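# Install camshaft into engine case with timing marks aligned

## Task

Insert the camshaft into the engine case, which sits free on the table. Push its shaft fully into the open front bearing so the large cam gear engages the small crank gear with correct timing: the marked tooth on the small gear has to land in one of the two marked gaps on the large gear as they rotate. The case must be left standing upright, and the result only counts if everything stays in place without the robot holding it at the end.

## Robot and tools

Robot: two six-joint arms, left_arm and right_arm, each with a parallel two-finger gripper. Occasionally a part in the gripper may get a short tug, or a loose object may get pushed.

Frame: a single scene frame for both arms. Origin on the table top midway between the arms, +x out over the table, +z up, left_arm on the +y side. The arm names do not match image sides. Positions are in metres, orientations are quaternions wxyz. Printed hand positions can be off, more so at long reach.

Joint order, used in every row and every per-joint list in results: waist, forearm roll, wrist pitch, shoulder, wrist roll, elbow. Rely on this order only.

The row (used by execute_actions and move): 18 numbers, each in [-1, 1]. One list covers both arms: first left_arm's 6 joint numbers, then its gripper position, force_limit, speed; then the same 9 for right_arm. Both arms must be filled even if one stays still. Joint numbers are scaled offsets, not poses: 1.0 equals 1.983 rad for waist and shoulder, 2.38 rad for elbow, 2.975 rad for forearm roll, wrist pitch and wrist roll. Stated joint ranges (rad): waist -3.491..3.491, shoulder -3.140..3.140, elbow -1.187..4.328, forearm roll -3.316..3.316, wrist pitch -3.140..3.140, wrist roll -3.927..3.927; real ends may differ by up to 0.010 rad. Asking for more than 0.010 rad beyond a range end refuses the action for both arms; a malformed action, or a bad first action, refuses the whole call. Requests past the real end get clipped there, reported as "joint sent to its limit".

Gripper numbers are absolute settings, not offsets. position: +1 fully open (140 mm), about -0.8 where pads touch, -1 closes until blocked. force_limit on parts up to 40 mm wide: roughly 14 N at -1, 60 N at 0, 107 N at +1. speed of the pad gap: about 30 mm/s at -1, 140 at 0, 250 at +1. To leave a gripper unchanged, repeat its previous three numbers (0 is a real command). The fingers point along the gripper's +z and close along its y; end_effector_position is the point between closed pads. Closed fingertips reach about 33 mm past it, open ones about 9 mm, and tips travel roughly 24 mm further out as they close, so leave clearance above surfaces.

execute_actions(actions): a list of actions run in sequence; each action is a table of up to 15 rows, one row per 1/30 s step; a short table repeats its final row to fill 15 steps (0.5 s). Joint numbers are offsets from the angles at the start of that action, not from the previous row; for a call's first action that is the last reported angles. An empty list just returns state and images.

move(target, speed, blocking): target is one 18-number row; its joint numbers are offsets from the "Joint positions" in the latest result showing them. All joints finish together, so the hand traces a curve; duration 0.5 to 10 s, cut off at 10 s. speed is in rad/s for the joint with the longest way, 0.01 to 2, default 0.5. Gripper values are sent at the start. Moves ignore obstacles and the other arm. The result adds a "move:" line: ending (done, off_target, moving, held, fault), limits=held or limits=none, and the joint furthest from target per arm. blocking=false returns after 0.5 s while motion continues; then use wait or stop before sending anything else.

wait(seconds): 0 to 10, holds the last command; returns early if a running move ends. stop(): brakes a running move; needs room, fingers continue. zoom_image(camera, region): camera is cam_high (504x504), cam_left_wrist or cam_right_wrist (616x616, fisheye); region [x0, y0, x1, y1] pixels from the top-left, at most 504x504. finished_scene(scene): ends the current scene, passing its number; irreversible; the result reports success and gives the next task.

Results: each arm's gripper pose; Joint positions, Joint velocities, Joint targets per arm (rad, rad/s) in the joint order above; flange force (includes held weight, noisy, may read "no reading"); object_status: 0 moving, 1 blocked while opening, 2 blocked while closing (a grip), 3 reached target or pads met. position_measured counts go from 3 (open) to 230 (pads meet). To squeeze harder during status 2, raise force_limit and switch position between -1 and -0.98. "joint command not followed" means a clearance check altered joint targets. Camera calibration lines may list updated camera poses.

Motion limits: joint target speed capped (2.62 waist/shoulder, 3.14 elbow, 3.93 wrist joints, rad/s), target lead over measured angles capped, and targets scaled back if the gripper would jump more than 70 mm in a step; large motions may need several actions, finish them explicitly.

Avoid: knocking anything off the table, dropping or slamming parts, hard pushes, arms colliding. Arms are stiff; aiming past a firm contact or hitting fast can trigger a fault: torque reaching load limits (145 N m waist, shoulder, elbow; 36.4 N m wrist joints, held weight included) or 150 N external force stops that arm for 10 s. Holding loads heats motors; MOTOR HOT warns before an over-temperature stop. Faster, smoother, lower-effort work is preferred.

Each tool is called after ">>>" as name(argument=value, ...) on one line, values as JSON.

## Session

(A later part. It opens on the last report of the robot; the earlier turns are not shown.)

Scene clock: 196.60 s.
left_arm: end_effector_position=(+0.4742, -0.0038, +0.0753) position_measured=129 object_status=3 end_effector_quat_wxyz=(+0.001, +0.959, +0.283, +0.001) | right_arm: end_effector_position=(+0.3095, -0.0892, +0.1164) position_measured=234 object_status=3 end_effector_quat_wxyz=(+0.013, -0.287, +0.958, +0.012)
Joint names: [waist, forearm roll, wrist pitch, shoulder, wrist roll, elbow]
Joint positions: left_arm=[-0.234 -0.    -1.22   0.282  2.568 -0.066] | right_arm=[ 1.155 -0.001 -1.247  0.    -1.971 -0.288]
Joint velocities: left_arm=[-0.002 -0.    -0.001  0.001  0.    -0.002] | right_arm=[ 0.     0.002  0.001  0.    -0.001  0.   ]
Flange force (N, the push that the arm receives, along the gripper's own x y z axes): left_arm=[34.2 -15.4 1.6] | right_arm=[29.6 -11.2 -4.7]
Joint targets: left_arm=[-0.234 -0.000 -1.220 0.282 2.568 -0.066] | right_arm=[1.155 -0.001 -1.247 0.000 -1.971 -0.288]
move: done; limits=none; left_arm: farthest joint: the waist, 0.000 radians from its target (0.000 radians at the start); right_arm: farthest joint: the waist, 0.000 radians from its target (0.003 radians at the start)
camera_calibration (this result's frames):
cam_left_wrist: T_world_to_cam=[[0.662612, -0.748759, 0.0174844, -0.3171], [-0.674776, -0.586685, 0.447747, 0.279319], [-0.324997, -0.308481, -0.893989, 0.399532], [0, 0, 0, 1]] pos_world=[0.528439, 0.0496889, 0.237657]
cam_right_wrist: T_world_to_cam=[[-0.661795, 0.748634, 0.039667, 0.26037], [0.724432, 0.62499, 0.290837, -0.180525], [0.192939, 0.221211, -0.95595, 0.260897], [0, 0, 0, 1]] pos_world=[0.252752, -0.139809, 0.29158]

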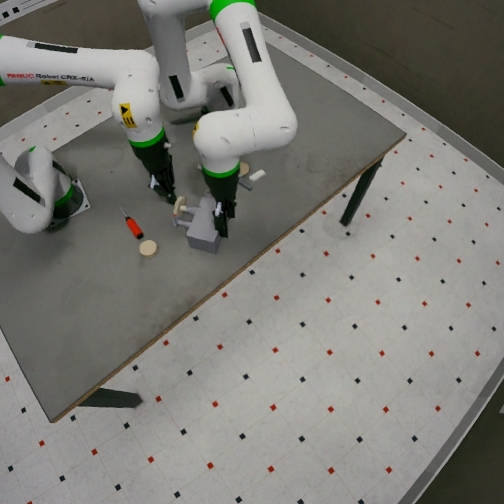

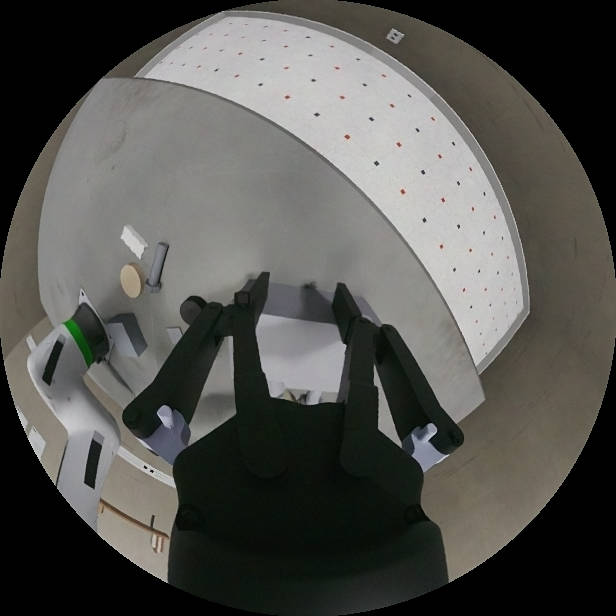

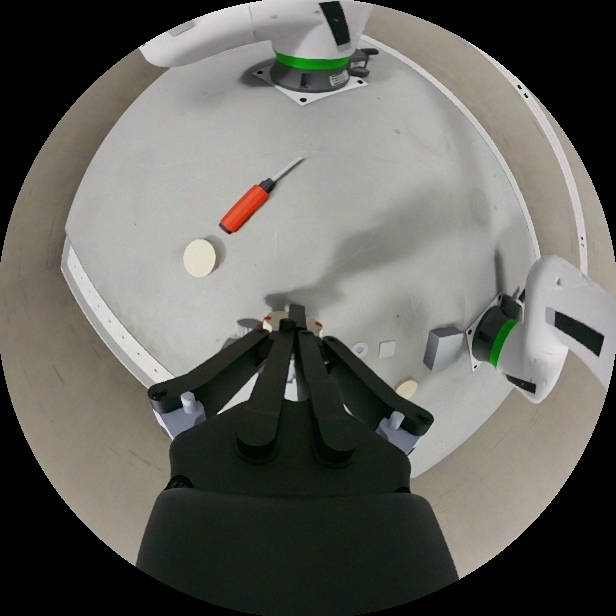

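>>> move(target=[0,0,0,0,0,0,0,0,0, 0.002,0,-0.017,-0.013,0,0.0105,-1,0.3,0], speed=0.05)

>>> move(target=[0,0,0,0,0,0,0,0,0, 0.027,0,0,0.034,-0.02,0.029,-1,0.3,0], speed=0.06)

>>> move(target=[0,0,0,0,0,0,0,0,0, 0,0,0.011,0.005,0,-0.0096,-1,0.3,0], speed=0.03)

>>> zoom_image(camera="cam_right_wrist", region=[200,280,320,340])

Scene clock: 198.33 s.
left_arm: end_effector_position=(+0.4742, -0.0038, +0.0753) position_measured=129 object_status=3 end_effector_quat_wxyz=(+0.001, +0.959, +0.283, +0.001) | right_arm: end_effector_position=(+0.3057, -0.0919, +0.1373) position_measured=234 object_status=3 end_effector_quat_wxyz=(+0.013, -0.289, +0.957, +0.012)
Joint names: [waist, forearm roll, wrist pitch, shoulder, wrist roll, elbow]
Joint positions: left_arm=[-0.234 -0.    -1.22   0.282  2.568 -0.066] | right_arm=[ 1.159 -0.001 -1.297 -0.025 -1.971 -0.263]
Joint velocities: left_arm=[-0.002 -0.001  0.001 -0.001 -0.     0.003] | right_arm=[-0.001  0.     0.    -0.     0.001 -0.   ]
Flange force (N, the push that the arm receives, along the gripper's own x y z axes): left_arm=[1.7 0.4 4.9] | right_arm=[-2.2 -1.3 -2.3]
Joint targets: left_arm=[-0.234 -0.000 -1.220 0.282 2.568 -0.066] | right_arm=[1.159 -0.001 -1.297 -0.025 -1.971 -0.263]
move: done; limits=none; left_arm: farthest joint: the waist, 0.000 radians from its target (0.000 radians at the start); right_arm: farthest joint: the waist, 0.000 radians from its target (0.004 radians at the start)
camera_calibration (this result's frames):
cam_left_wrist: T_world_to_cam=[[0.662615, -0.748756, 0.017485, -0.317102], [-0.67477, -0.586684, 0.447758, 0.279312], [-0.325003, -0.308489, -0.893984, 0.399533], [0, 0, 0, 1]] pos_world=[0.528437, 0.0496874, 0.237656]
cam_right_wrist: T_world_to_cam=[[-0.66481, 0.745955, 0.0397359, 0.259688], [0.721882, 0.627855, 0.291006, -0.181191], [0.192129, 0.222148, -0.955896, 0.282564], [0, 0, 0, 1]] pos_world=[0.249153, -0.142725, 0.31251]

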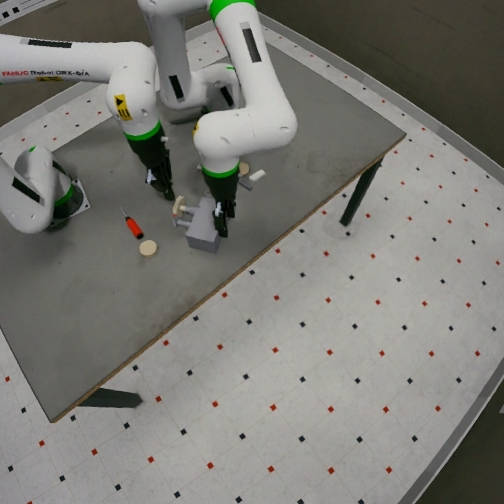

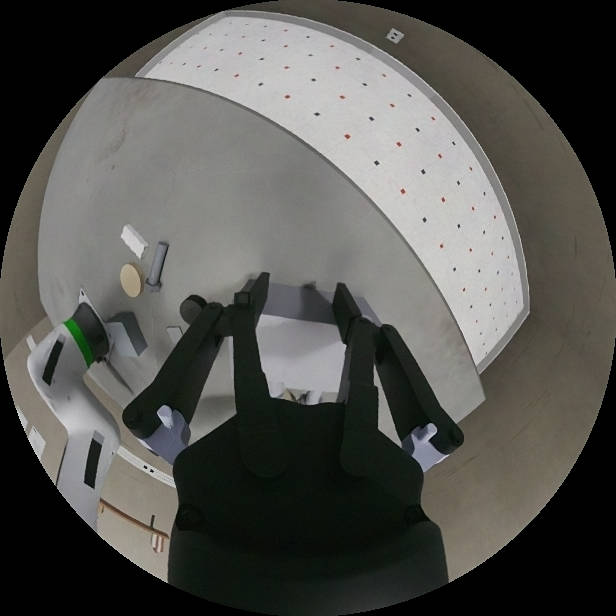

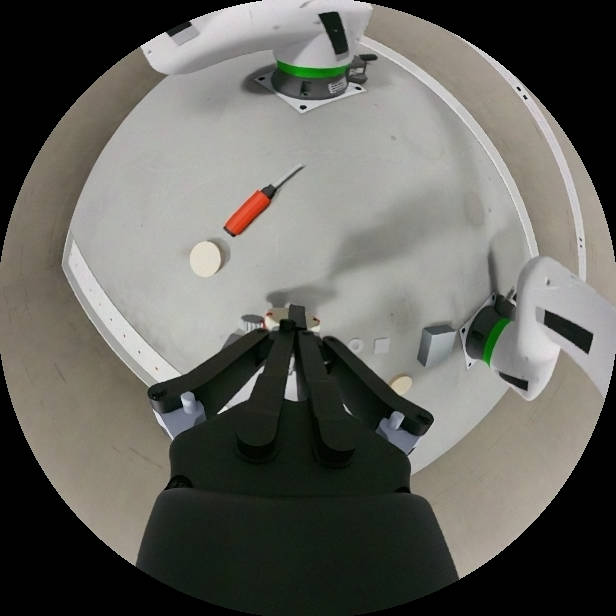

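Scene clock: 199.73 s.
left_arm: end_effector_position=(+0.4742, -0.0038, +0.0753) position_measured=129 object_status=3 end_effector_quat_wxyz=(+0.001, +0.959, +0.283, +0.001) | right_arm: end_effector_position=(+0.3046, -0.0496, +0.1377) position_measured=234 object_status=3 end_effector_quat_wxyz=(+0.013, -0.286, +0.958, +0.013)
Joint names: [waist, forearm roll, wrist pitch, shoulder, wrist roll, elbow]
Joint positions: left_arm=[-0.234 -0.    -1.22   0.282  2.568 -0.066] | right_arm=[ 1.213 -0.001 -1.297  0.042 -2.03  -0.194]
Joint velocities: left_arm=[ 0.001 -0.    -0.    -0.    -0.     0.002] | right_arm=[-0.     0.001 -0.003  0.    -0.001 -0.   ]
Flange force (N, the push that the arm receives, along the gripper's own x y z axes): left_arm=[-1.8 -7.6 4.7] | right_arm=[-3.2 -0.5 -0.8]
Joint targets: left_arm=[-0.234 -0.000 -1.220 0.282 2.568 -0.066] | right_arm=[1.213 -0.001 -1.297 0.042 -2.030 -0.194]
move: done; limits=none; left_arm: farthest joint: the waist, 0.000 radians from its target (0.000 radians at the start); right_arm: farthest joint: the waist, 0.000 radians from its target (0.053 radians at the start)
camera_calibration (this result's frames):
cam_left_wrist: T_world_to_cam=[[0.662614, -0.748757, 0.0174847, -0.317101], [-0.674772, -0.586685, 0.447754, 0.279314], [-0.325001, -0.308486, -0.893986, 0.399532], [0, 0, 0, 1]] pos_world=[0.528437, 0.049688, 0.237657]
cam_right_wrist: T_world_to_cam=[[-0.660337, 0.74978, 0.0422591, 0.225925], [0.725901, 0.622864, 0.291733, -0.208641], [0.192414, 0.223318, -0.955566, 0.273744], [0, 0, 0, 1]] pos_world=[0.247967, -0.100571, 0.3129]

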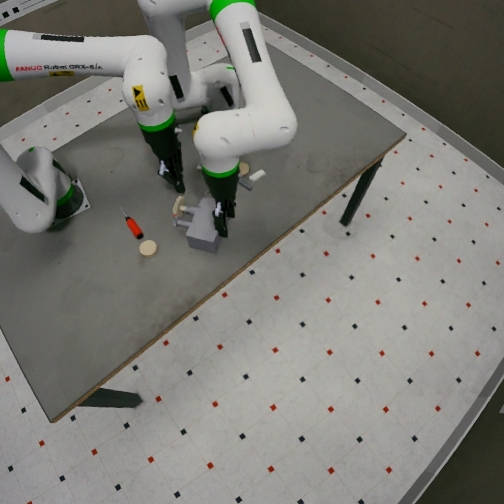

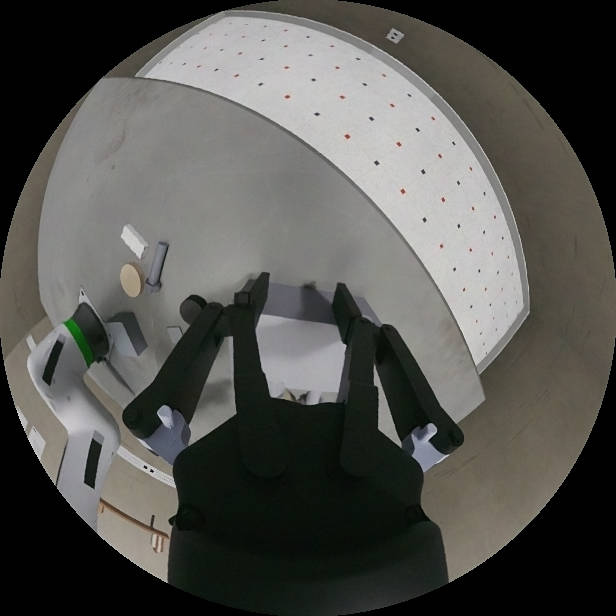

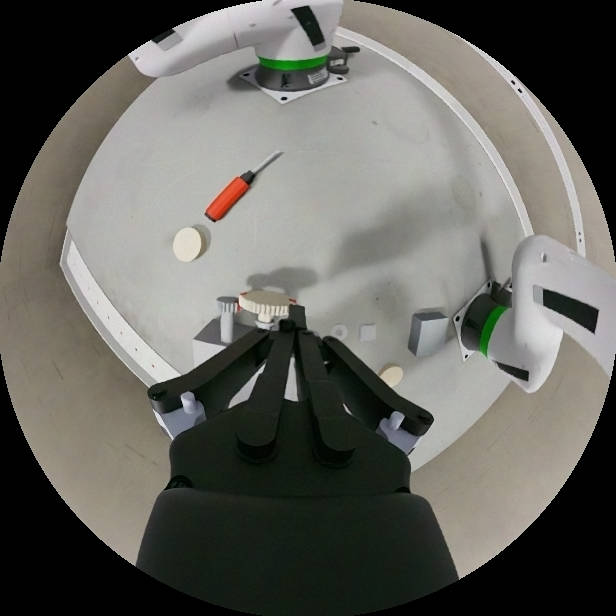

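Scene clock: 201.03 s.
left_arm: end_effector_position=(+0.4742, -0.0038, +0.0753) position_measured=129 object_status=3 end_effector_quat_wxyz=(+0.001, +0.959, +0.283, +0.001) | right_arm: end_effector_position=(+0.3049, -0.0492, +0.1239) position_measured=234 object_status=3 end_effector_quat_wxyz=(+0.013, -0.286, +0.958, +0.013)
Joint names: [waist, forearm roll, wrist pitch, shoulder, wrist roll, elbow]
Joint positions: left_arm=[-0.234 -0.    -1.22   0.282  2.568 -0.066] | right_arm=[ 1.213 -0.001 -1.265  0.052 -2.03  -0.217]
Joint velocities: left_arm=[ 0.002  0.001  0.001 -0.    -0.001  0.001] | right_arm=[-0. -0. -0.  0.  0.  0.]
Flange force (N, the push that the arm receives, along the gripper's own x y z axes): left_arm=[3.3 -5.5 5.7] | right_arm=[-2.9 -0.2 -1.7]
Joint targets: left_arm=[-0.234 -0.000 -1.220 0.282 2.568 -0.066] | right_arm=[1.213 -0.001 -1.265 0.052 -2.030 -0.217]
move: done; limits=none; left_arm: farthest joint: the waist, 0.000 radians from its target (0.000 radians at the start); right_arm: farthest joint: the waist, 0.000 radians from its target (0.000 radians at the start)
camera_calibration (this result's frames):
cam_left_wrist: T_world_to_cam=[[0.662614, -0.748757, 0.0174847, -0.317101], [-0.674772, -0.586685, 0.447754, 0.279314], [-0.325001, -0.308486, -0.893986, 0.399532], [0, 0, 0, 1]] pos_world=[0.528437, 0.049688, 0.237657]
cam_right_wrist: T_world_to_cam=[[-0.660306, 0.749807, 0.0422402, 0.226341], [0.725927, 0.622843, 0.291712, -0.205095], [0.192419, 0.223283, -0.955573, 0.260375], [0, 0, 0, 1]] pos_world=[0.248237, -0.100108, 0.299075]

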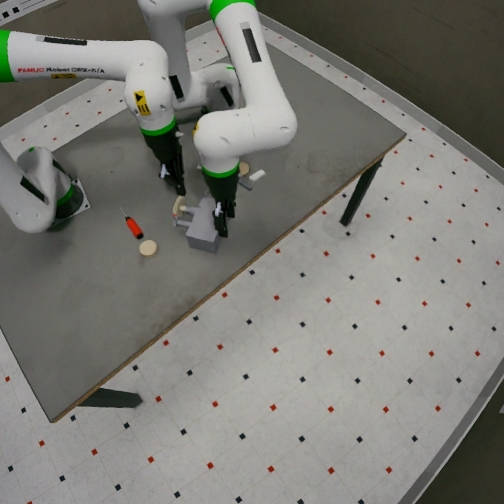

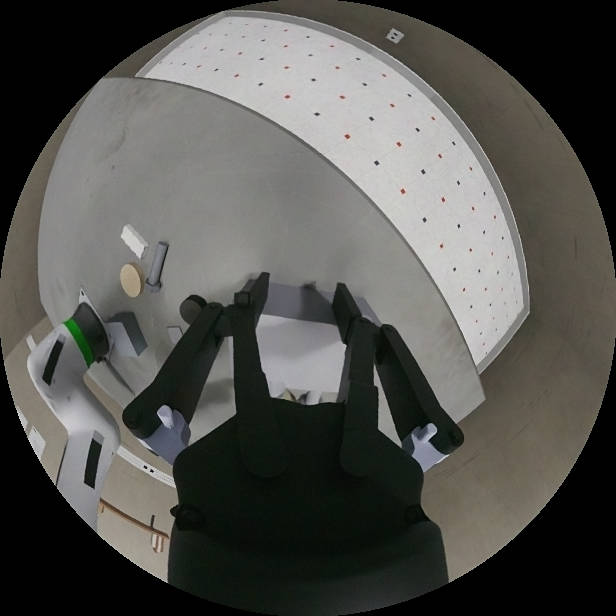

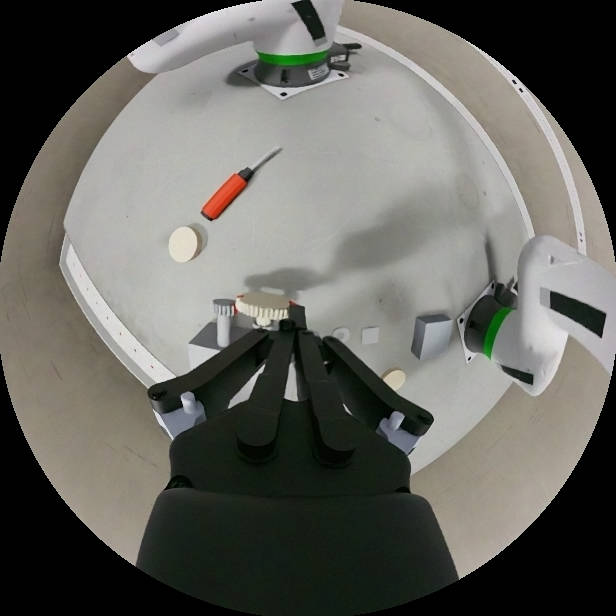

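Region (200, 280, 320, 340) of cam_right_wrist's 616x616 image, scaled by 4.200, with more detail than that image has.

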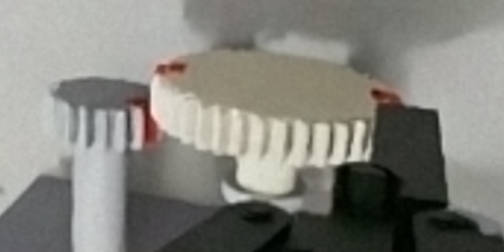

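>>> move(target=[0,0,0,0,0,0,0,0,0, 0,0,0.0048,0.0021,0,-0.0042,-1,0.3,0], speed=0.01)

>>> move(target=[0,0,0,0,0,0,0,0,0, 0,0,0.0016,0.0007,0,-0.0014,-1,0.3,0], speed=0.01)

>>> move(target=[0,0,0,0,0,0,0,0,0, 0,0,0.0016,0.0007,0,-0.0014,-1,0.3,0], speed=0.01)

>>> zoom_image(camera="cam_right_wrist", region=[200,280,320,340])

Scene clock: 202.97 s.
left_arm: end_effector_position=(+0.4742, -0.0038, +0.0753) position_measured=129 object_status=3 end_effector_quat_wxyz=(+0.001, +0.959, +0.283, +0.001) | right_arm: end_effector_position=(+0.3050, -0.0491, +0.1180) position_measured=234 object_status=3 end_effector_quat_wxyz=(+0.013, -0.286, +0.958, +0.013)
Joint names: [waist, forearm roll, wrist pitch, shoulder, wrist roll, elbow]
Joint positions: left_arm=[-0.234 -0.    -1.22   0.282  2.568 -0.066] | right_arm=[ 1.213 -0.001 -1.25   0.056 -2.03  -0.227]
Joint velocities: left_arm=[ 0.     0.001 -0.001  0.001  0.     0.   ] | right_arm=[ 0.     0.    -0.     0.     0.001 -0.   ]
Flange force (N, the push that the arm receives, along the gripper's own x y z axes): left_arm=[4.3 -5.9 2.9] | right_arm=[-1.5 -0.5 -2.5]
Joint targets: left_arm=[-0.234 -0.000 -1.220 0.282 2.568 -0.066] | right_arm=[1.213 -0.001 -1.250 0.056 -2.030 -0.227]
move: done; limits=none; left_arm: farthest joint: the waist, 0.000 radians from its target (0.000 radians at the start); right_arm: farthest joint: the waist, 0.000 radians from its target (0.000 radians at the start)
camera_calibration (this result's frames):
cam_left_wrist: T_world_to_cam=[[0.662614, -0.748757, 0.0174848, -0.317101], [-0.674772, -0.586685, 0.447754, 0.279314], [-0.325001, -0.308486, -0.893986, 0.399532], [0, 0, 0, 1]] pos_world=[0.528437, 0.049688, 0.237657]
cam_right_wrist: T_world_to_cam=[[-0.660296, 0.749815, 0.0422739, 0.22656], [0.725919, 0.6228, 0.291825, -0.203454], [0.192487, 0.223379, -0.955537, 0.254646], [0, 0, 0, 1]] pos_world=[0.248272, -0.100049, 0.293119]

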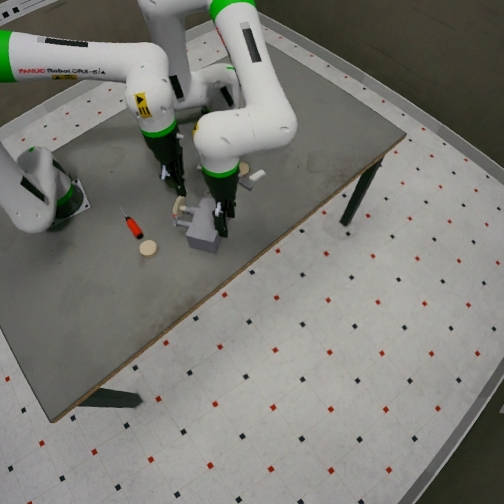

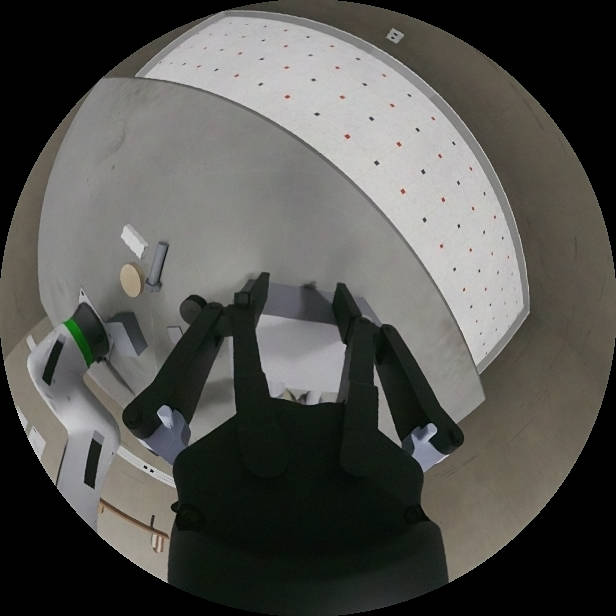

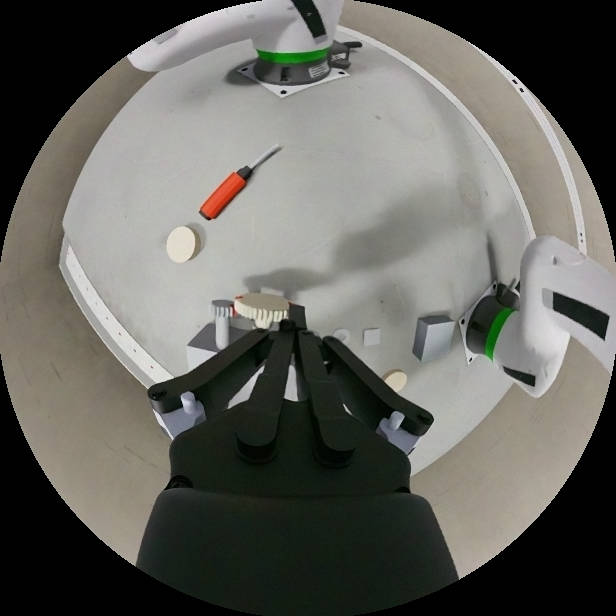

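Scene clock: 203.67 s.
left_arm: end_effector_position=(+0.4742, -0.0038, +0.0753) position_measured=129 object_status=3 end_effector_quat_wxyz=(+0.001, +0.959, +0.283, +0.001) | right_arm: end_effector_position=(+0.3050, -0.0491, +0.1160) position_measured=234 object_status=3 end_effector_quat_wxyz=(+0.013, -0.286, +0.958, +0.013)
Joint names: [waist, forearm roll, wrist pitch, shoulder, wrist roll, elbow]
Joint positions: left_arm=[-0.234 -0.    -1.22   0.282  2.568 -0.066] | right_arm=[ 1.213 -0.001 -1.246  0.058 -2.03  -0.23 ]
Joint velocities: left_arm=[-0.001  0.     0.     0.    -0.     0.002] | right_arm=[-0.001 -0.002 -0.002 -0.    -0.001  0.   ]
Flange force (N, the push that the arm receives, along the gripper's own x y z axes): left_arm=[1.1 -6.0 5.8] | right_arm=[-2.7 0.3 -5.3]
Joint targets: left_arm=[-0.234 -0.000 -1.220 0.282 2.568 -0.066] | right_arm=[1.213 -0.001 -1.246 0.058 -2.030 -0.230]
move: done; limits=none; left_arm: farthest joint: the waist, 0.000 radians from its target (0.000 radians at the start); right_arm: farthest joint: the waist, 0.000 radians from its target (0.000 radians at the start)
camera_calibration (this result's frames):
cam_left_wrist: T_world_to_cam=[[0.662614, -0.748757, 0.0174848, -0.317101], [-0.674772, -0.586685, 0.447754, 0.279314], [-0.325001, -0.308486, -0.893986, 0.399532], [0, 0, 0, 1]] pos_world=[0.528437, 0.049688, 0.237657]
cam_right_wrist: T_world_to_cam=[[-0.660292, 0.749818, 0.0422854, 0.226638], [0.725916, 0.622785, 0.291865, -0.202893], [0.192511, 0.223412, -0.955524, 0.252748], [0, 0, 0, 1]] pos_world=[0.248274, -0.100045, 0.291141]

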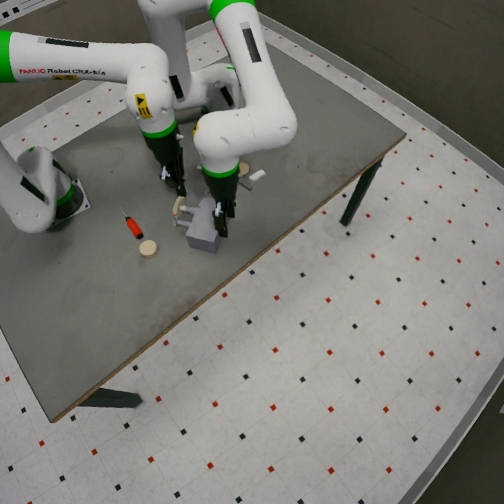

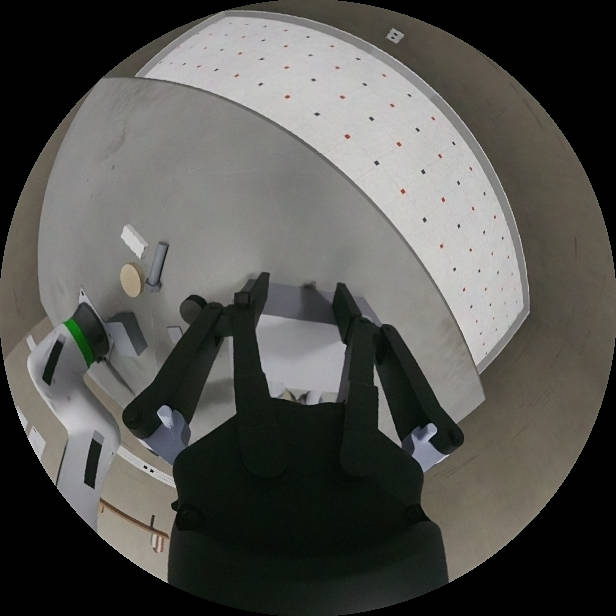

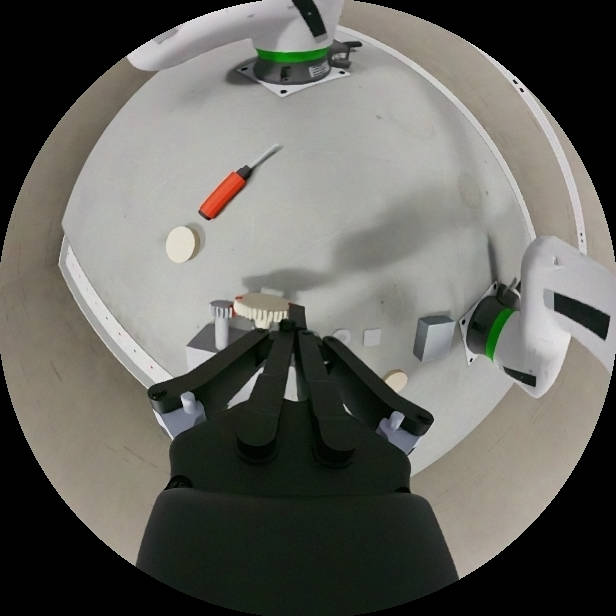

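Scene clock: 204.37 s.
left_arm: end_effector_position=(+0.4742, -0.0038, +0.0753) position_measured=129 object_status=3 end_effector_quat_wxyz=(+0.001, +0.959, +0.283, +0.001) | right_arm: end_effector_position=(+0.3050, -0.0491, +0.1140) position_measured=234 object_status=3 end_effector_quat_wxyz=(+0.013, -0.286, +0.958, +0.013)
Joint names: [waist, forearm roll, wrist pitch, shoulder, wrist roll, elbow]
Joint positions: left_arm=[-0.234 -0.    -1.22   0.282  2.568 -0.066] | right_arm=[ 1.213 -0.001 -1.241  0.059 -2.03  -0.233]
Joint velocities: left_arm=[-0.001  0.     0.    -0.     0.     0.   ] | right_arm=[0.    0.001 0.001 0.    0.001 0.   ]
Flange force (N, the push that the arm receives, along the gripper's own x y z axes): left_arm=[3.9 -3.3 4.3] | right_arm=[0.7 -0.4 -2.6]
Joint targets: left_arm=[-0.234 -0.000 -1.220 0.282 2.568 -0.066] | right_arm=[1.213 -0.001 -1.241 0.059 -2.030 -0.233]
move: done; limits=none; left_arm: farthest joint: the waist, 0.000 radians from its target (0.000 radians at the start); right_arm: farthest joint: the waist, 0.000 radians from its target (0.000 radians at the start)
camera_calibration (this result's frames):
cam_left_wrist: T_world_to_cam=[[0.662614, -0.748757, 0.0174846, -0.317101], [-0.674772, -0.586685, 0.447754, 0.279314], [-0.325001, -0.308486, -0.893986, 0.399533], [0, 0, 0, 1]] pos_world=[0.528437, 0.049688, 0.237657]
cam_right_wrist: T_world_to_cam=[[-0.660289, 0.74982, 0.0422983, 0.226718], [0.725913, 0.622769, 0.291907, -0.202325], [0.192536, 0.223448, -0.955511, 0.250853], [0, 0, 0, 1]] pos_world=[0.248272, -0.100049, 0.289163]

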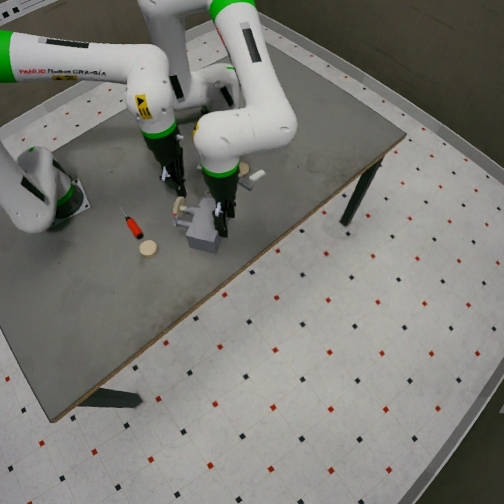

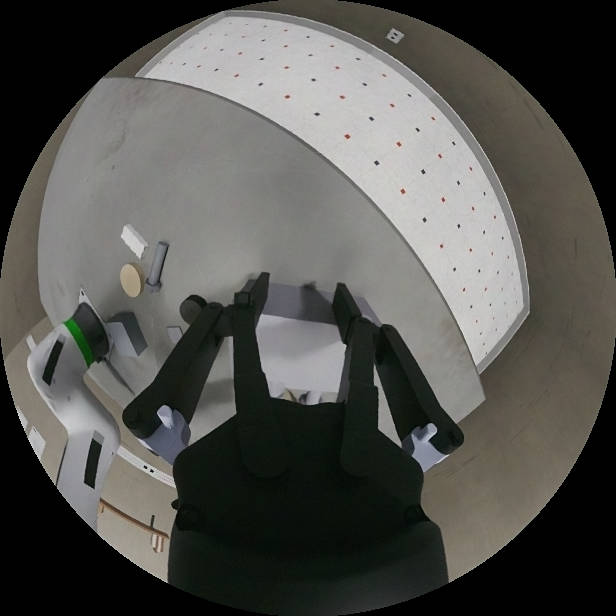

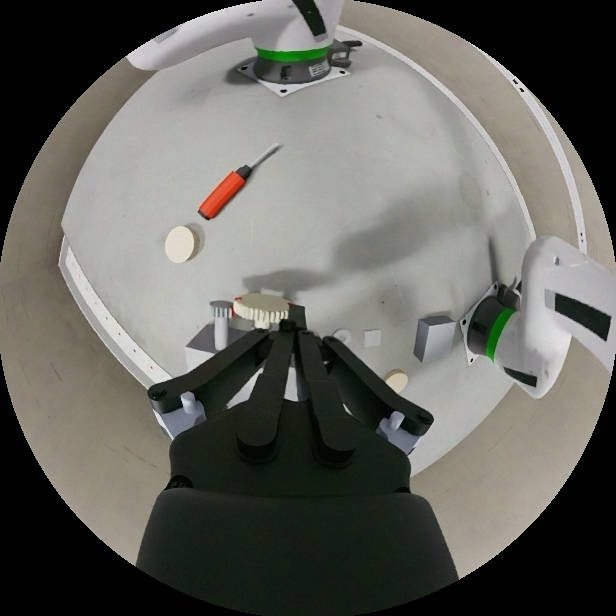

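Region (200, 280, 320, 340) of cam_right_wrist's 616x616 image, scaled by 4.200, with more detail than that image has.

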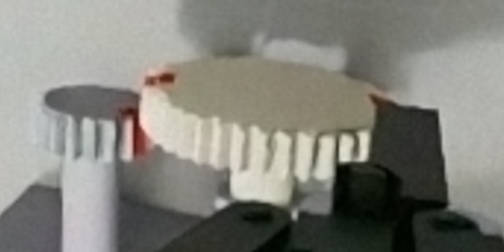

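>>> move(target=[0,0,0,0,0,0,0,0,0, 0,0,-0.016,-0.007,0,0.014,-1,0.3,0], speed=0.06)

>>> move(target=[0,0,0,0,0,0,0,0,0, 0.0066,0,0.0305,-0.1115,0.52,-0.133,-1,0.3,0], speed=0.7)

>>> zoom_image(camera="cam_right_wrist", region=[185,245,245,305])

Scene clock: 205.57 s.
left_arm: end_effector_position=(+0.4742, -0.0038, +0.0753) position_measured=129 object_status=3 end_effector_quat_wxyz=(+0.001, +0.959, +0.283, +0.001) | right_arm: end_effector_position=(+0.3047, -0.0495, +0.1339) position_measured=234 object_status=3 end_effector_quat_wxyz=(+0.013, -0.286, +0.958, +0.013)
Joint names: [waist, forearm roll, wrist pitch, shoulder, wrist roll, elbow]
Joint positions: left_arm=[-0.234 -0.    -1.22   0.282  2.568 -0.066] | right_arm=[ 1.213 -0.001 -1.289  0.045 -2.03  -0.2  ]
Joint velocities: left_arm=[-0.002  0.001 -0.001 -0.     0.     0.   ] | right_arm=[-0.001 -0.     0.002 -0.     0.001  0.   ]
Flange force (N, the push that the arm receives, along the gripper's own x y z axes): left_arm=[1.5 -4.2 3.9] | right_arm=[-1.4 0.2 -1.9]
Joint targets: left_arm=[-0.234 -0.000 -1.220 0.282 2.568 -0.066] | right_arm=[1.213 -0.001 -1.289 0.045 -2.030 -0.200]
move: done; limits=none; left_arm: farthest joint: the waist, 0.000 radians from its target (0.000 radians at the start); right_arm: farthest joint: the waist, 0.000 radians from its target (0.000 radians at the start)
camera_calibration (this result's frames):
cam_left_wrist: T_world_to_cam=[[0.662614, -0.748757, 0.0174846, -0.317101], [-0.674772, -0.586685, 0.447754, 0.279314], [-0.325001, -0.308486, -0.893986, 0.399532], [0, 0, 0, 1]] pos_world=[0.528437, 0.049688, 0.237657]
cam_right_wrist: T_world_to_cam=[[-0.660325, 0.749794, 0.0421849, 0.226034], [0.72594, 0.622915, 0.291527, -0.20767], [0.192308, 0.223126, -0.955632, 0.270015], [0, 0, 0, 1]] pos_world=[0.248086, -0.100366, 0.309041]

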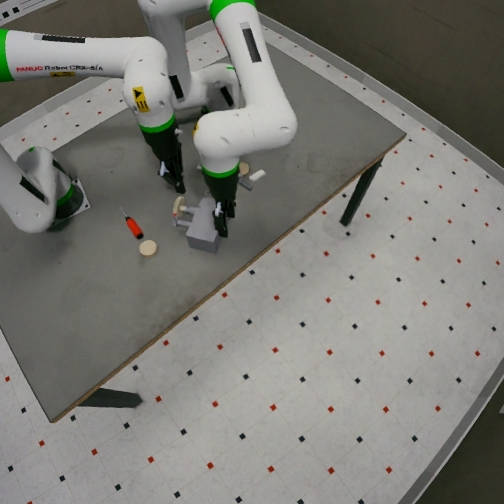

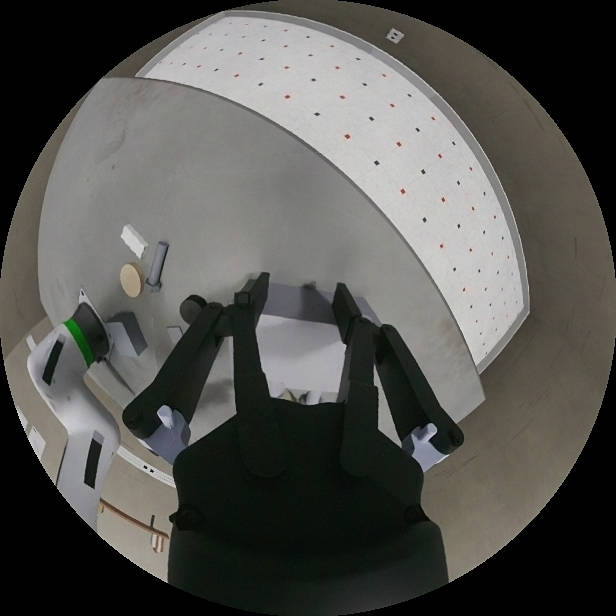

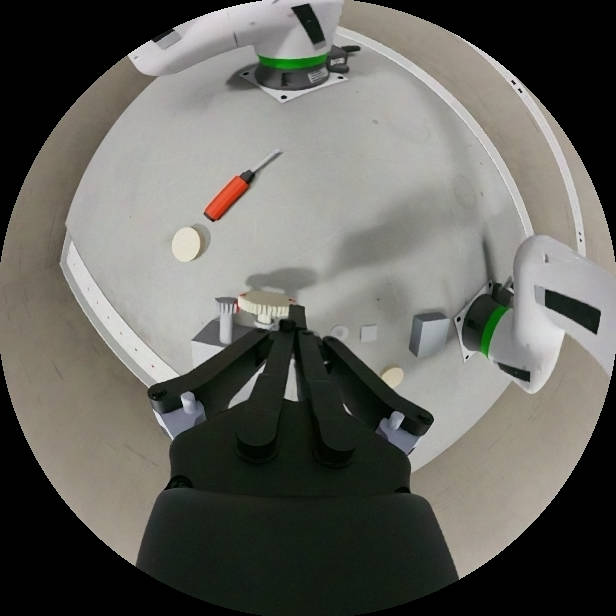

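Scene clock: 208.20 s.
left_arm: end_effector_position=(+0.4742, -0.0038, +0.0753) position_measured=129 object_status=3 end_effector_quat_wxyz=(+0.001, +0.959, +0.283, +0.001) | right_arm: end_effector_position=(+0.2492, -0.1352, +0.0886) position_measured=234 object_status=3 end_effector_quat_wxyz=(-0.016, +0.877, -0.480, -0.000)
Joint names: [waist, forearm roll, wrist pitch, shoulder, wrist roll, elbow]
Joint positions: left_arm=[-0.234 -0.    -1.22   0.282  2.568 -0.066] | right_arm=[ 1.226 -0.001 -1.198 -0.176 -0.484 -0.516]
Joint velocities: left_arm=[-0.002  0.001  0.001  0.    -0.    -0.002] | right_arm=[-0.    -0.001  0.    -0.     0.    -0.   ]
Flange force (N, the push that the arm receives, along the gripper's own x y z axes): left_arm=[1.3 -8.2 6.5] | right_arm=[3.0 -2.1 -1.0]
Joint targets: left_arm=[-0.234 -0.000 -1.220 0.282 2.568 -0.066] | right_arm=[1.226 -0.001 -1.198 -0.176 -0.484 -0.516]
move: done; limits=none; left_arm: farthest joint: the waist, 0.000 radians from its target (0.000 radians at the start); right_arm: farthest joint: the waist, 0.000 radians from its target (0.013 radians at the start)
camera_calibration (this result's frames):
cam_left_wrist: T_world_to_cam=[[0.662614, -0.748757, 0.0174846, -0.317101], [-0.674772, -0.586685, 0.447754, 0.279314], [-0.325001, -0.308486, -0.893986, 0.399532], [0, 0, 0, 1]] pos_world=[0.528437, 0.049688, 0.237656]
cam_right_wrist: T_world_to_cam=[[-0.758304, -0.6519, -0.00107192, 0.0942443], [-0.627943, 0.729993, 0.26981, 0.253035], [-0.175107, 0.205271, -0.962913, 0.346388], [0, 0, 0, 1]] pos_world=[0.291012, -0.19438, 0.265371]

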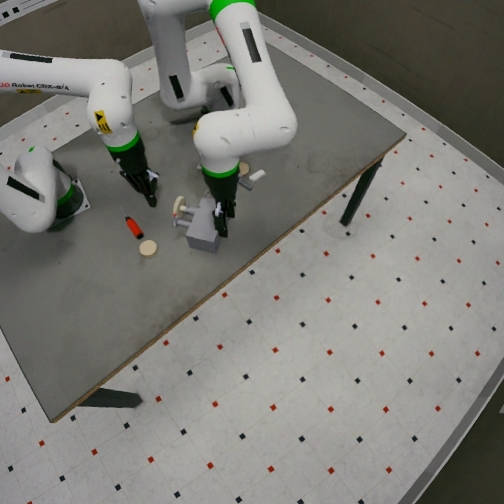

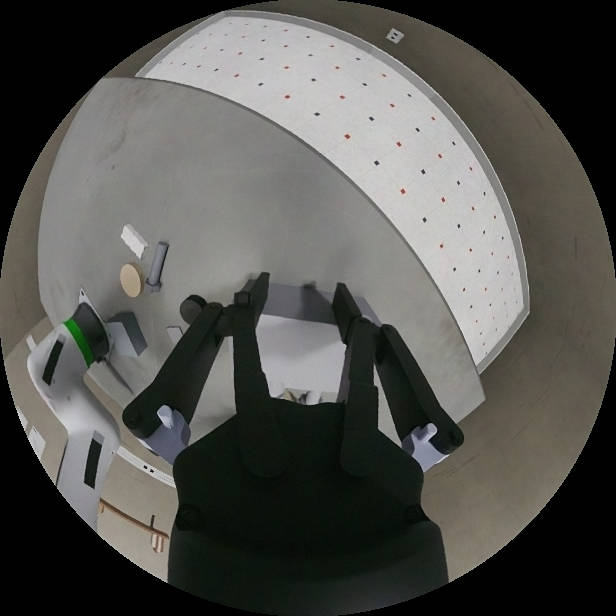

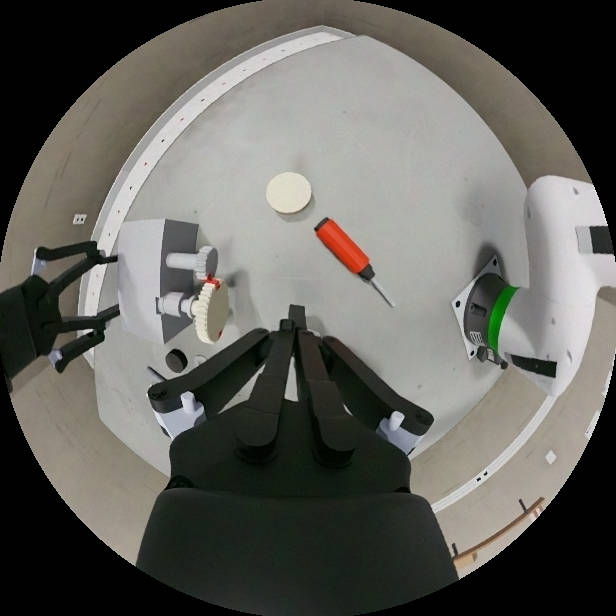

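Region (185, 245, 245, 305) of cam_right_wrist's 616x616 image, scaled by 8.400, with more detail than that image has.

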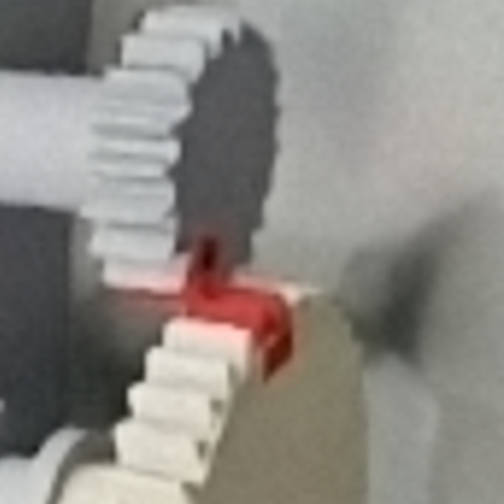

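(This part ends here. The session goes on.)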